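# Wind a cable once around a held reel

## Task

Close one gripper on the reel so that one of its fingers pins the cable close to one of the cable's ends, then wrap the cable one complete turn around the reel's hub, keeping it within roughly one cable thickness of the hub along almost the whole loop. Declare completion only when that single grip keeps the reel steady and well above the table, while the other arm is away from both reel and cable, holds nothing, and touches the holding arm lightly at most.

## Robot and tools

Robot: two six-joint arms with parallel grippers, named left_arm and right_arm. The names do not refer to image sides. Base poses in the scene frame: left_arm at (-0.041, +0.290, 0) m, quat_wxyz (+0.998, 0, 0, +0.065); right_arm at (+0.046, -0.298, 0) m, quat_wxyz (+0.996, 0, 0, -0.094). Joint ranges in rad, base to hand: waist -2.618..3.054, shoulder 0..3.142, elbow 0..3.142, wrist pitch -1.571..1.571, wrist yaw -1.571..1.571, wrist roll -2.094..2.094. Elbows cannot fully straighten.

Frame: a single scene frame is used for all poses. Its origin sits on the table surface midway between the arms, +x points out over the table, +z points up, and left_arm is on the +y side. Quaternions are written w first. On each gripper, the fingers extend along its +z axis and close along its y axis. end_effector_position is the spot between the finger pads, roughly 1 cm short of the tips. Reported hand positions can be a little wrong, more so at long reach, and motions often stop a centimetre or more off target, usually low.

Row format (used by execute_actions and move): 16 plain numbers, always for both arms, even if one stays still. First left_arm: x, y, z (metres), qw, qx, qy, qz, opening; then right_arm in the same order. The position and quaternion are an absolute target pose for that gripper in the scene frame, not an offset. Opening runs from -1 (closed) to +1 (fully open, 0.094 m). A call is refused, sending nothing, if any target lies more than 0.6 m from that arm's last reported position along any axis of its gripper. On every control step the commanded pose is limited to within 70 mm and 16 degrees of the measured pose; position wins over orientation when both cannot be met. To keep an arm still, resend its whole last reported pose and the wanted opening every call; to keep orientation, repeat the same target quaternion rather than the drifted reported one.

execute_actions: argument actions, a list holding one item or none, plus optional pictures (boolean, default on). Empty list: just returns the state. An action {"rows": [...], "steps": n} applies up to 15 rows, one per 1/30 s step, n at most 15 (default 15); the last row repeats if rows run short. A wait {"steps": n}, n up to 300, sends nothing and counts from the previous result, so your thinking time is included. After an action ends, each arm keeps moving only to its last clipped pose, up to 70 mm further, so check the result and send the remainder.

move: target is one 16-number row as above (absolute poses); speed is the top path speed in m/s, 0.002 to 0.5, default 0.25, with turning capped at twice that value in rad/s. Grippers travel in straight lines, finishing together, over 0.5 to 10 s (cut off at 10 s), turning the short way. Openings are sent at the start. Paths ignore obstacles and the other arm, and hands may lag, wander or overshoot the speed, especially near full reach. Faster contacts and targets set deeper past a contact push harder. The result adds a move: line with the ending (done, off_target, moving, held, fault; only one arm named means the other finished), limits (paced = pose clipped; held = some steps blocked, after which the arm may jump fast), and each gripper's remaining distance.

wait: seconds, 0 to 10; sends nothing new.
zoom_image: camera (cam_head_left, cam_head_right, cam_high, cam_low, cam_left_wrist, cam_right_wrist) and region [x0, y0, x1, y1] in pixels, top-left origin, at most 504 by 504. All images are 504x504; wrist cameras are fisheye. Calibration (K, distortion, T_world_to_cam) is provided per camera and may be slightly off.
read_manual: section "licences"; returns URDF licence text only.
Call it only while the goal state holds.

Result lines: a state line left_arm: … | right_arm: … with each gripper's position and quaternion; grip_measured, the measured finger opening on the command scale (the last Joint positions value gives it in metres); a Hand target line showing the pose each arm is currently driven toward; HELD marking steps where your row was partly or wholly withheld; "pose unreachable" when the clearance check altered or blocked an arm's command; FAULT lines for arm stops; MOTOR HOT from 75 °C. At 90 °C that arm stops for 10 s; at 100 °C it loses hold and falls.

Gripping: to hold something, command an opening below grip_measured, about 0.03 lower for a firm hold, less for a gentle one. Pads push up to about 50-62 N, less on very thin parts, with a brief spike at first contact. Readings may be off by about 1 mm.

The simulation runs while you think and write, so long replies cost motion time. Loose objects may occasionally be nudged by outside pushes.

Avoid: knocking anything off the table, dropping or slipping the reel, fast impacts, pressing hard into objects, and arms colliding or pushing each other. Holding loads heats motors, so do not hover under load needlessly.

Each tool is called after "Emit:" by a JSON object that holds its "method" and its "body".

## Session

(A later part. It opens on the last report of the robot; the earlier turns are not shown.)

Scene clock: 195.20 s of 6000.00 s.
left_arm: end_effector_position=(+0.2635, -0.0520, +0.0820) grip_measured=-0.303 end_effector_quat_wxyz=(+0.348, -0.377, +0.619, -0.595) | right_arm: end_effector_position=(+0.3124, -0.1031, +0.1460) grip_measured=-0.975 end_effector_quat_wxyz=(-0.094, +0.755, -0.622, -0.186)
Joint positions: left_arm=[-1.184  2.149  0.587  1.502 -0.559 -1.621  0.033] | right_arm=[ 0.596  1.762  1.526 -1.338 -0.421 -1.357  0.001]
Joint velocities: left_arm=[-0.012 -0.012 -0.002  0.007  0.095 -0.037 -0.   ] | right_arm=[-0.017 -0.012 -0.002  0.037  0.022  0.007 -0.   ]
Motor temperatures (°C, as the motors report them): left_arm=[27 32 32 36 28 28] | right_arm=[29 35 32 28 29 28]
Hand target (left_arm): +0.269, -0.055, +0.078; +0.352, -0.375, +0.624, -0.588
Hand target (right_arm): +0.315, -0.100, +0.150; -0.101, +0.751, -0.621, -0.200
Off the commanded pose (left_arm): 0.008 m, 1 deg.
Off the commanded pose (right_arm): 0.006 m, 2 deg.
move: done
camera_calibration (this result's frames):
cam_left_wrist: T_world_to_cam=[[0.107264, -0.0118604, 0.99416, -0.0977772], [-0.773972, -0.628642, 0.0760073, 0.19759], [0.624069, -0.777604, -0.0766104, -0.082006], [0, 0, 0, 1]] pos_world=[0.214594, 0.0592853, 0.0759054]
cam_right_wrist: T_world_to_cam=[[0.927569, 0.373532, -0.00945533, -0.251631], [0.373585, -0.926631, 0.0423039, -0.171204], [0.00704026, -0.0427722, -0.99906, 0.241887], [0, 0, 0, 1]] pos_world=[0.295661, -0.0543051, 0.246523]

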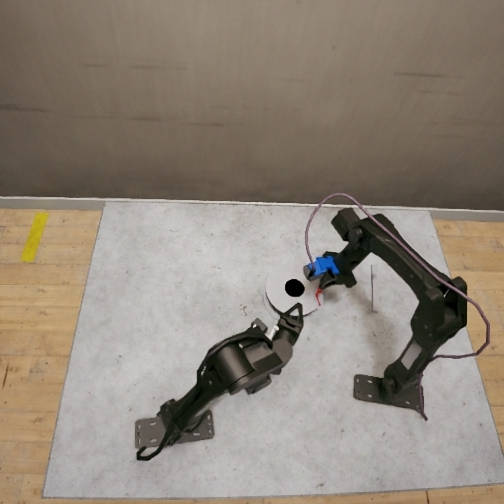

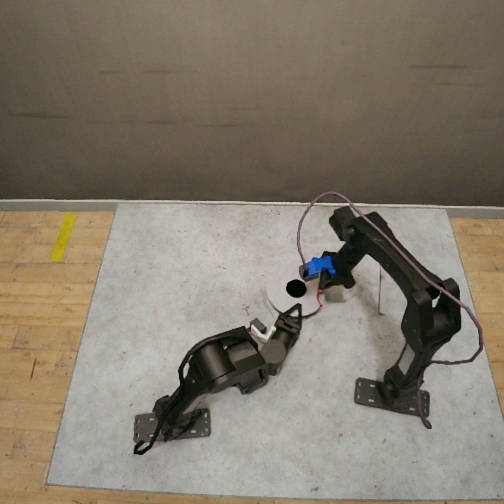

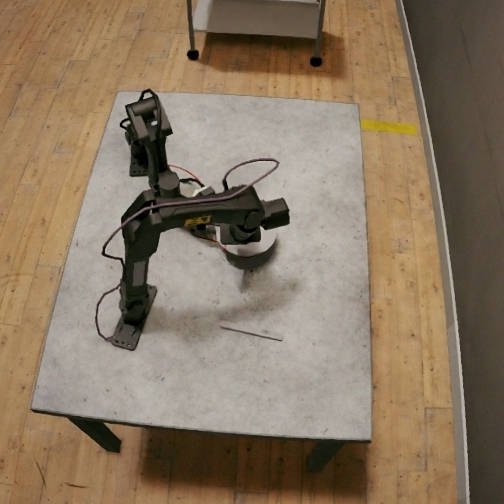

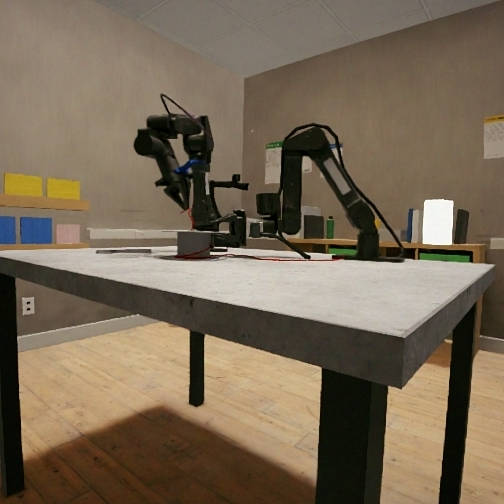

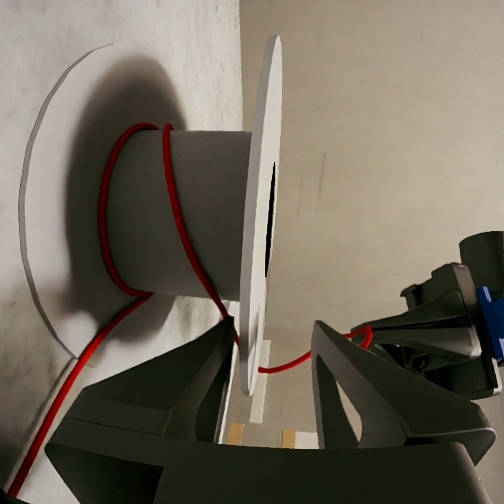

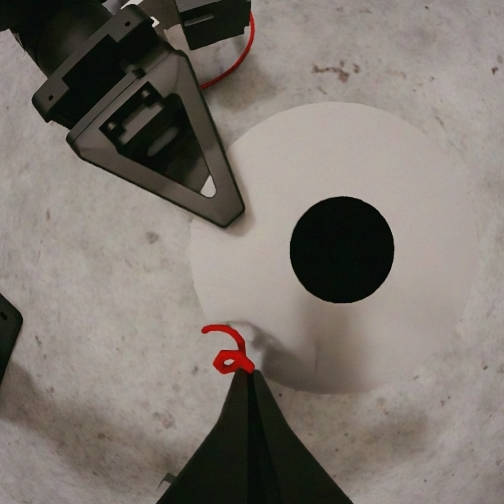

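Emit:
{"method": "move", "body": {"target": [0.265,-0.075,0.066,0.352,-0.375,0.624,-0.588,-0.3,0.315,-0.1,0.15,0.1,-0.75,0.62,0.2,-1], "speed": 0.04}}

Emit:
{"method": "move", "body": {"target": [0.288,-0.097,0.066,0.352,-0.375,0.624,-0.588,-0.3,0.315,-0.1,0.15,0.1,-0.75,0.62,0.2,-1], "speed": 0.04}}

Scene clock: 200.10 s of 6000.00 s.
left_arm: end_effector_position=(+0.2640, -0.0679, +0.0684) grip_measured=-0.303 end_effector_quat_wxyz=(+0.350, -0.378, +0.621, -0.591) | right_arm: end_effector_position=(+0.3125, -0.1031, +0.1459) grip_measured=-0.975 end_effector_quat_wxyz=(-0.094, +0.755, -0.622, -0.186)
Joint positions: left_arm=[-1.21   2.225  0.656  1.501 -0.588 -1.621  0.033] | right_arm=[ 0.596  1.762  1.526 -1.338 -0.42  -1.357  0.001]
Joint velocities: left_arm=[-0.007 -0.002  0.002  0.007 -0.022 -0.022  0.   ] | right_arm=[ 0.002  0.002  0.002 -0.037  0.022 -0.139 -0.   ]
Motor temperatures (°C, as the motors report them): left_arm=[27 32 32 36 28 28] | right_arm=[29 35 32 28 29 28]
Hand target (left_arm): +0.264, -0.075, +0.066; +0.352, -0.375, +0.624, -0.588
Hand target (right_arm): +0.315, -0.100, +0.150; -0.101, +0.751, -0.621, -0.200
Off the commanded pose (left_arm): 0.008 m, 1 deg.
Off the commanded pose (right_arm): 0.006 m, 2 deg.
move: done
camera_calibration (this result's frames):
cam_left_wrist: T_world_to_cam=[[0.109558, -0.0200213, 0.993779, -0.0856245], [-0.77169, -0.631871, 0.0723441, 0.188434], [0.626491, -0.774815, -0.0846768, -0.0956228], [0, 0, 0, 1]] pos_world=[0.214701, 0.0432618, 0.0633626]
cam_right_wrist: T_world_to_cam=[[0.927441, 0.373853, -0.00929055, -0.251583], [0.373897, -0.926488, 0.0426803, -0.171403], [0.00734859, -0.0430572, -0.999046, 0.241729], [0, 0, 0, 1]] pos_world=[0.295639, -0.0543391, 0.246477]

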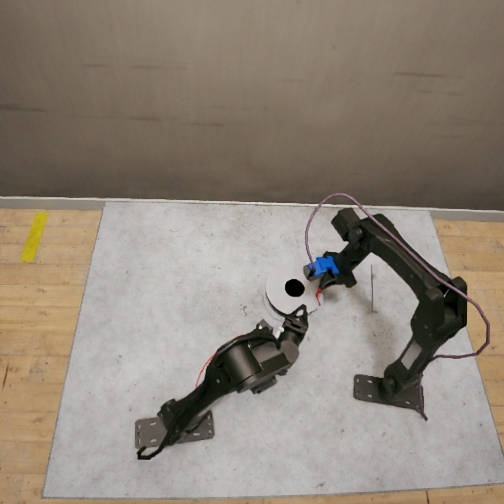

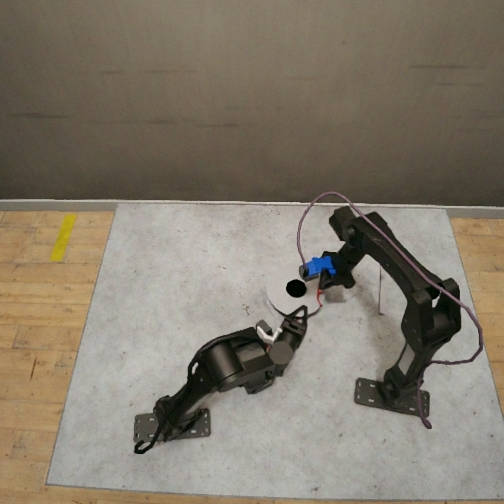

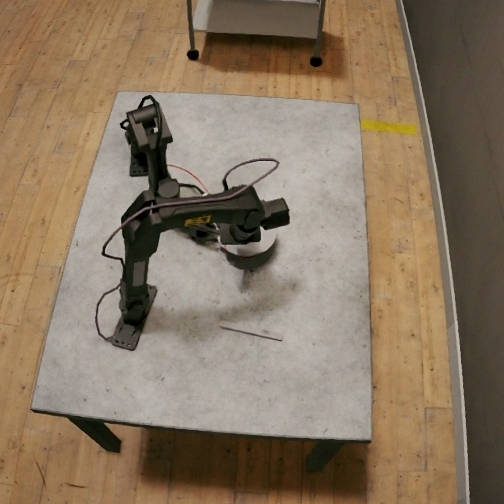

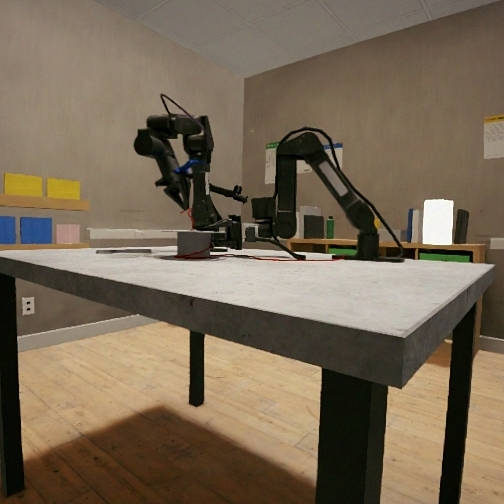

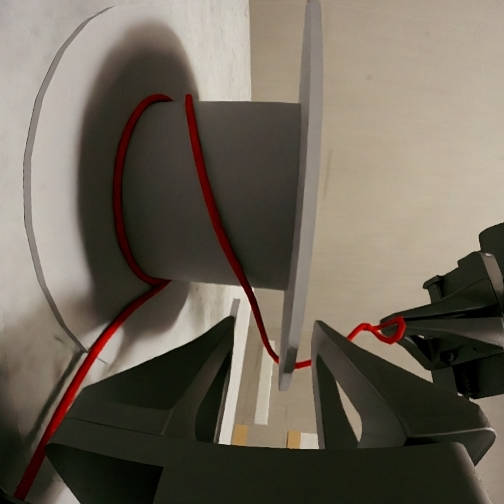

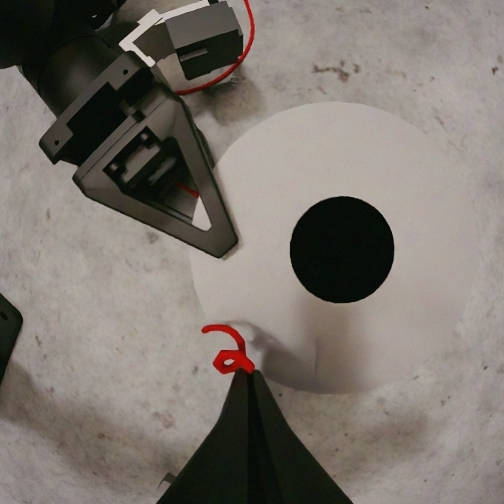

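Scene clock: 201.43 s of 6000.00 s.
left_arm: end_effector_position=(+0.2810, -0.0942, +0.0693) grip_measured=-0.303 end_effector_quat_wxyz=(+0.348, -0.377, +0.620, -0.594) | right_arm: end_effector_position=(+0.3124, -0.1031, +0.1460) grip_measured=-0.975 end_effector_quat_wxyz=(-0.094, +0.755, -0.622, -0.186)
Joint positions: left_arm=[-1.2    2.266  0.789  1.414 -0.574 -1.621  0.033] | right_arm=[ 0.596  1.762  1.526 -1.338 -0.421 -1.357  0.001]
Joint velocities: left_arm=[-0.012 -0.012 -0.007 -0.037 -0.081 -0.051  0.001] | right_arm=[ 0.002  0.012  0.007  0.051 -0.022 -0.007 -0.   ]
Motor temperatures (°C, as the motors report them): left_arm=[27 32 32 36 28 28] | right_arm=[29 35 32 28 29 28]
Hand target (left_arm): +0.287, -0.097, +0.066; +0.352, -0.375, +0.624, -0.588
Hand target (right_arm): +0.315, -0.100, +0.150; -0.101, +0.751, -0.621, -0.200
Off the commanded pose (left_arm): 0.008 m, 1 deg.
Off the commanded pose (right_arm): 0.006 m, 2 deg.
move: done
camera_calibration (this result's frames):
cam_left_wrist: T_world_to_cam=[[0.107939, -0.0157439, 0.994033, -0.0880532], [-0.774668, -0.628003, 0.0741722, 0.185933], [0.623088, -0.778052, -0.0799823, -0.126267], [0, 0, 0, 1]] pos_world=[0.232216, 0.0171378, 0.0636376]
cam_right_wrist: T_world_to_cam=[[0.927437, 0.373854, -0.00968092, -0.251434], [0.373917, -0.926497, 0.0423081, -0.171297], [0.00684773, -0.042858, -0.999058, 0.241938], [0, 0, 0, 1]] pos_world=[0.295584, -0.0543373, 0.246523]

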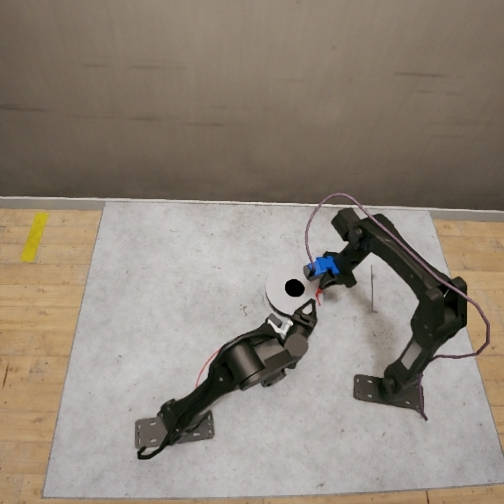

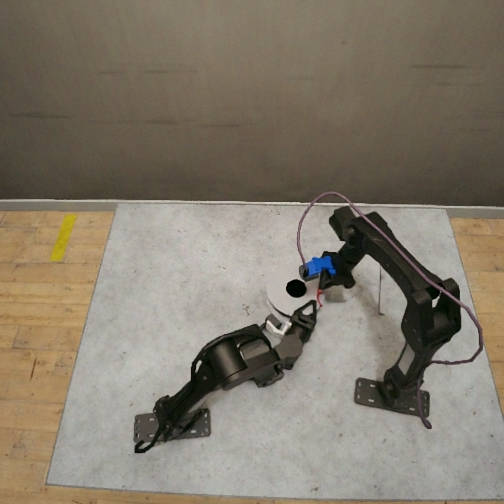

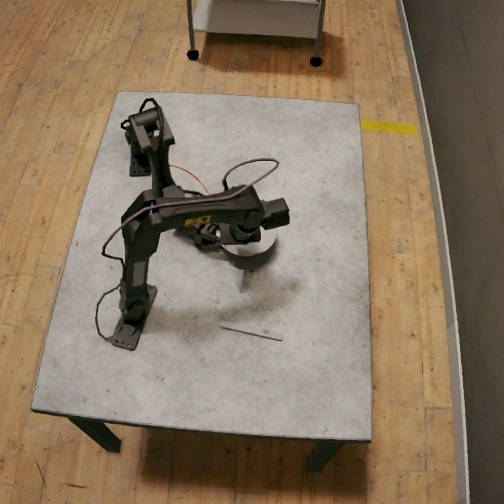

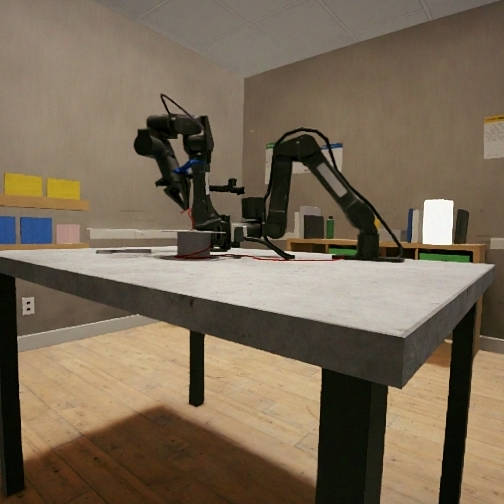

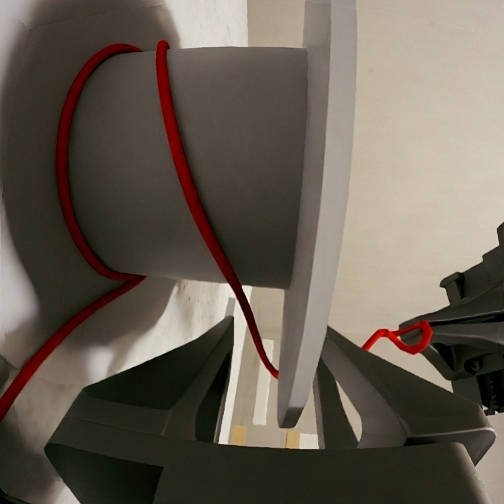

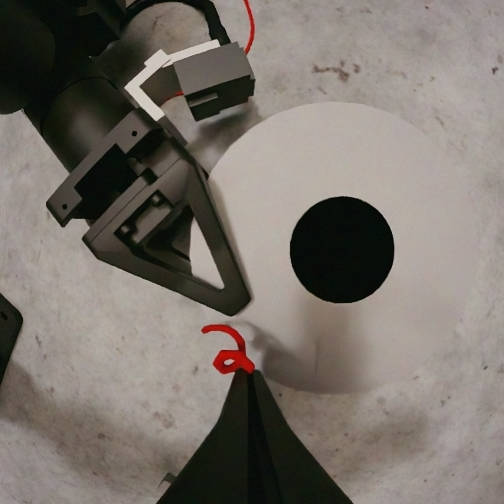

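Advance a bit along axis, then close while rising.

Emit:
{"method": "move", "body": {"target": [0.302,-0.097,0.069,0.352,-0.375,0.624,-0.588,-0.3,0.315,-0.1,0.15,0.1,-0.75,0.62,0.2,-1], "speed": 0.04}}

Emit:
{"method": "move", "body": {"target": [0.302,-0.097,0.076,0.352,-0.375,0.624,-0.588,-1,0.315,-0.1,0.15,0.1,-0.75,0.62,0.2,-1], "speed": 0.04}}

Scene clock: 205.13 s of 6000.00 s.
left_arm: end_effector_position=(+0.2951, -0.0945, +0.0721) grip_measured=-0.303 end_effector_quat_wxyz=(+0.348, -0.377, +0.620, -0.594) | right_arm: end_effector_position=(+0.3124, -0.1032, +0.1459) grip_measured=-0.975 end_effector_quat_wxyz=(-0.094, +0.755, -0.622, -0.186)
Joint positions: left_arm=[-1.165  2.266  0.82   1.385 -0.54  -1.619  0.033] | right_arm=[ 0.596  1.762  1.526 -1.338 -0.42  -1.357  0.001]
Joint velocities: left_arm=[-0.012 -0.017 -0.012 -0.007 -0.051 -0.022 -0.   ] | right_arm=[-0.007 -0.007 -0.007 -0.007  0.037 -0.037 -0.   ]
Motor temperatures (°C, as the motors report them): left_arm=[27 32 32 36 28 28] | right_arm=[29 35 32 28 29 28]
Hand target (left_arm): +0.302, -0.097, +0.069; +0.352, -0.375, +0.624, -0.588
Hand target (right_arm): +0.315, -0.100, +0.150; -0.101, +0.751, -0.621, -0.199
Off the commanded pose (left_arm): 0.008 m, 1 deg.
Off the commanded pose (right_arm): 0.006 m, 2 deg.
move: done
camera_calibration (this result's frames):
cam_left_wrist: T_world_to_cam=[[0.108124, -0.0143427, 0.994034, -0.0923353], [-0.774424, -0.628185, 0.0751728, 0.19625], [0.623359, -0.777932, -0.0790294, -0.135126], [0, 0, 0, 1]] pos_world=[0.246196, 0.0168385, 0.0663528]
cam_right_wrist: T_world_to_cam=[[0.927439, 0.37385, -0.00966289, -0.251441], [0.373906, -0.926466, 0.0430702, -0.171523], [0.00714943, -0.043558, -0.999025, 0.241706], [0, 0, 0, 1]] pos_world=[0.295602, -0.0543809, 0.246428]

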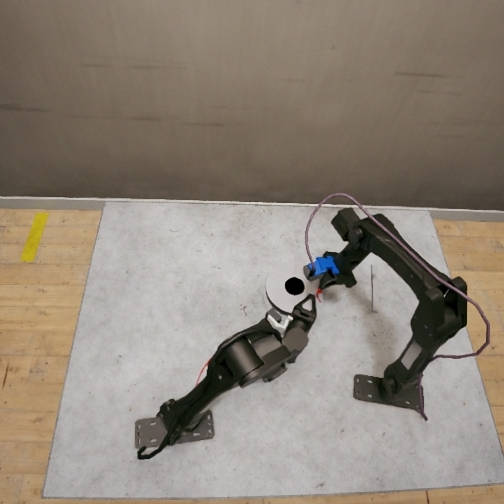

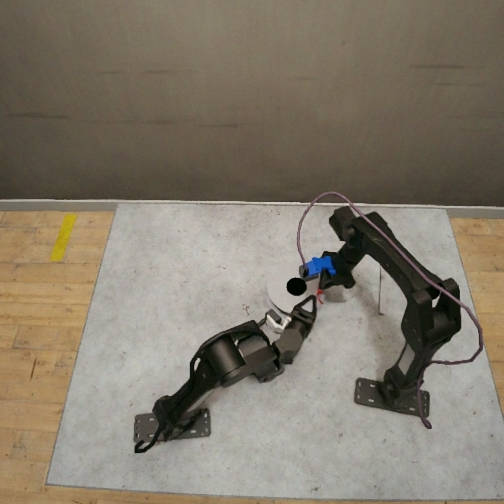

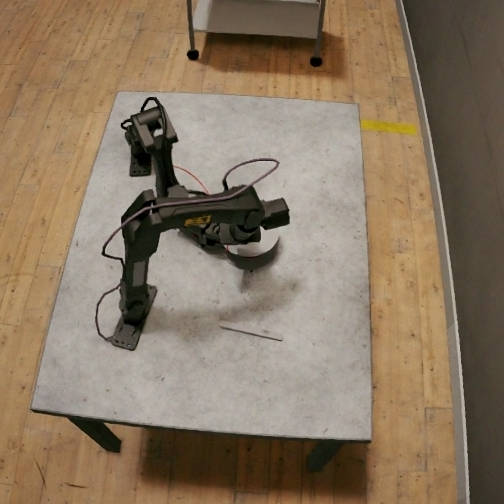

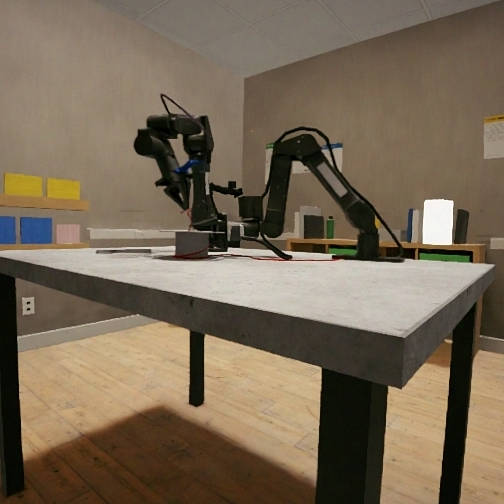

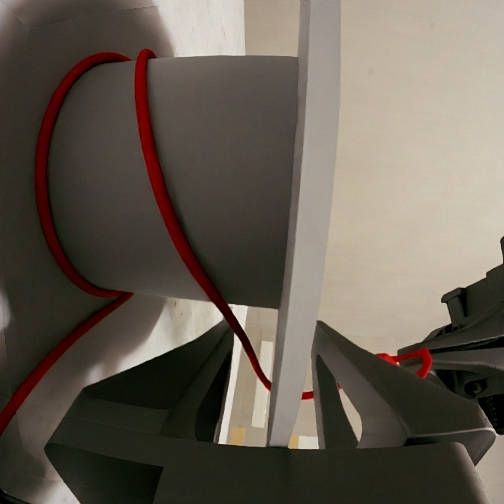

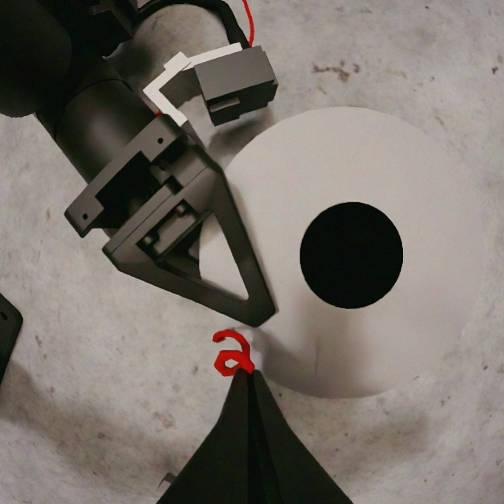

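Scene clock: 205.83 s of 6000.00 s.
left_arm: end_effector_position=(+0.2951, -0.0950, +0.0763) grip_measured=-0.888 end_effector_quat_wxyz=(+0.348, -0.376, +0.615, -0.600) | right_arm: end_effector_position=(+0.3123, -0.1030, +0.1460) grip_measured=-0.975 end_effector_quat_wxyz=(-0.094, +0.755, -0.622, -0.187)
Joint positions: left_arm=[-1.165  2.264  0.82   1.4   -0.538 -1.616  0.005] | right_arm=[ 0.596  1.762  1.526 -1.338 -0.422 -1.357  0.001]
Joint velocities: left_arm=[-0.002 -0.012 -0.012  0.007  0.007 -0.037 -0.001] | right_arm=[-0.022 -0.007 -0.017 -0.051  0.037 -0.066  0.001]
Motor temperatures (°C, as the motors report them): left_arm=[27 32 32 36 28 28] | right_arm=[29 35 32 28 29 28]
Hand target (left_arm): +0.302, -0.097, +0.076; +0.352, -0.375, +0.623, -0.589
Hand target (right_arm): +0.315, -0.100, +0.150; -0.101, +0.751, -0.621, -0.200
Off the commanded pose (left_arm): 0.007 m, 2 deg.
Off the commanded pose (right_arm): 0.006 m, 2 deg.
move: done
camera_calibration (this result's frames):
cam_left_wrist: T_world_to_cam=[[0.0982201, -0.00278154, 0.995161, -0.0925139], [-0.776212, -0.626012, 0.0748606, 0.19641], [0.622774, -0.779809, -0.063646, -0.136331], [0, 0, 0, 1]] pos_world=[0.246446, 0.0163861, 0.0686859]
cam_right_wrist: T_world_to_cam=[[0.927435, 0.373859, -0.00969894, -0.251427], [0.373927, -0.926527, 0.041546, -0.17107], [0.00654603, -0.042158, -0.99909, 0.242169], [0, 0, 0, 1]] pos_world=[0.295565, -0.0542936, 0.246618]

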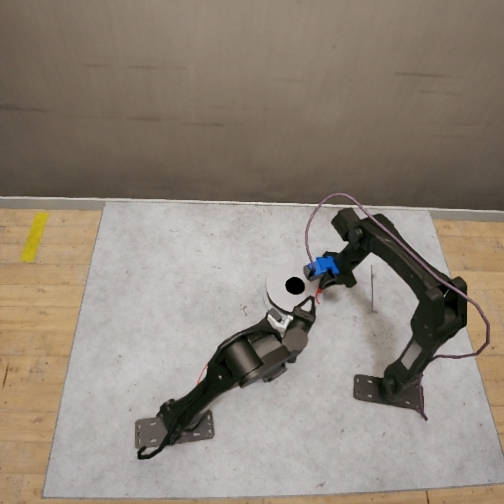

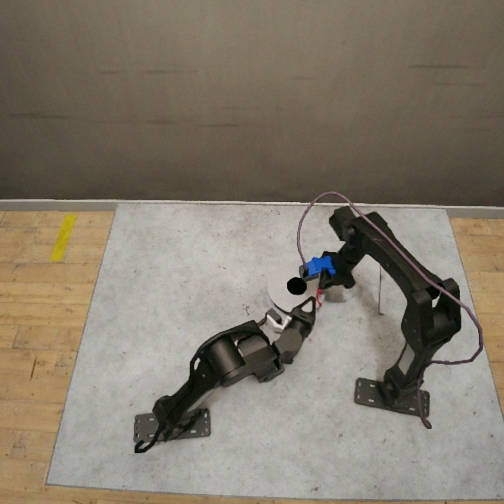

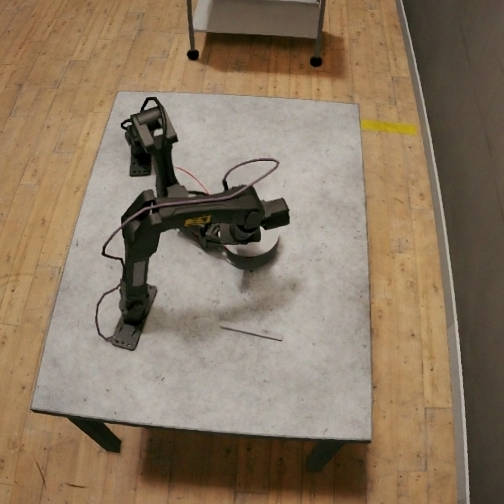

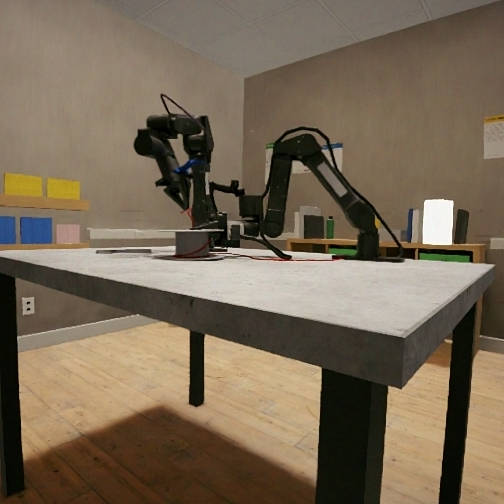

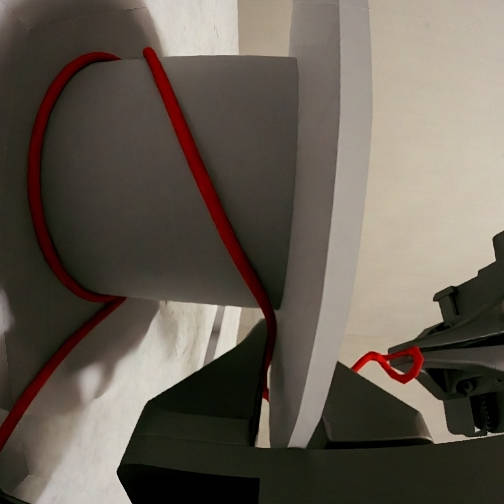

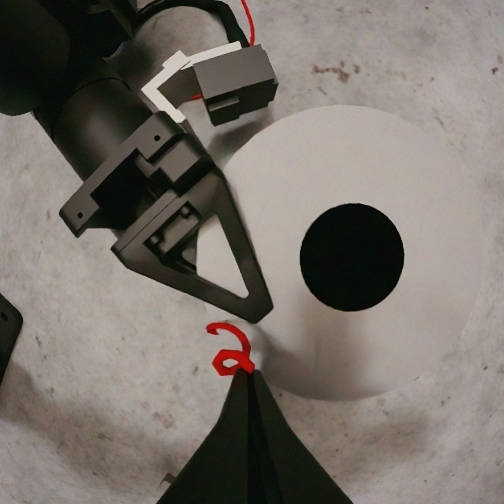

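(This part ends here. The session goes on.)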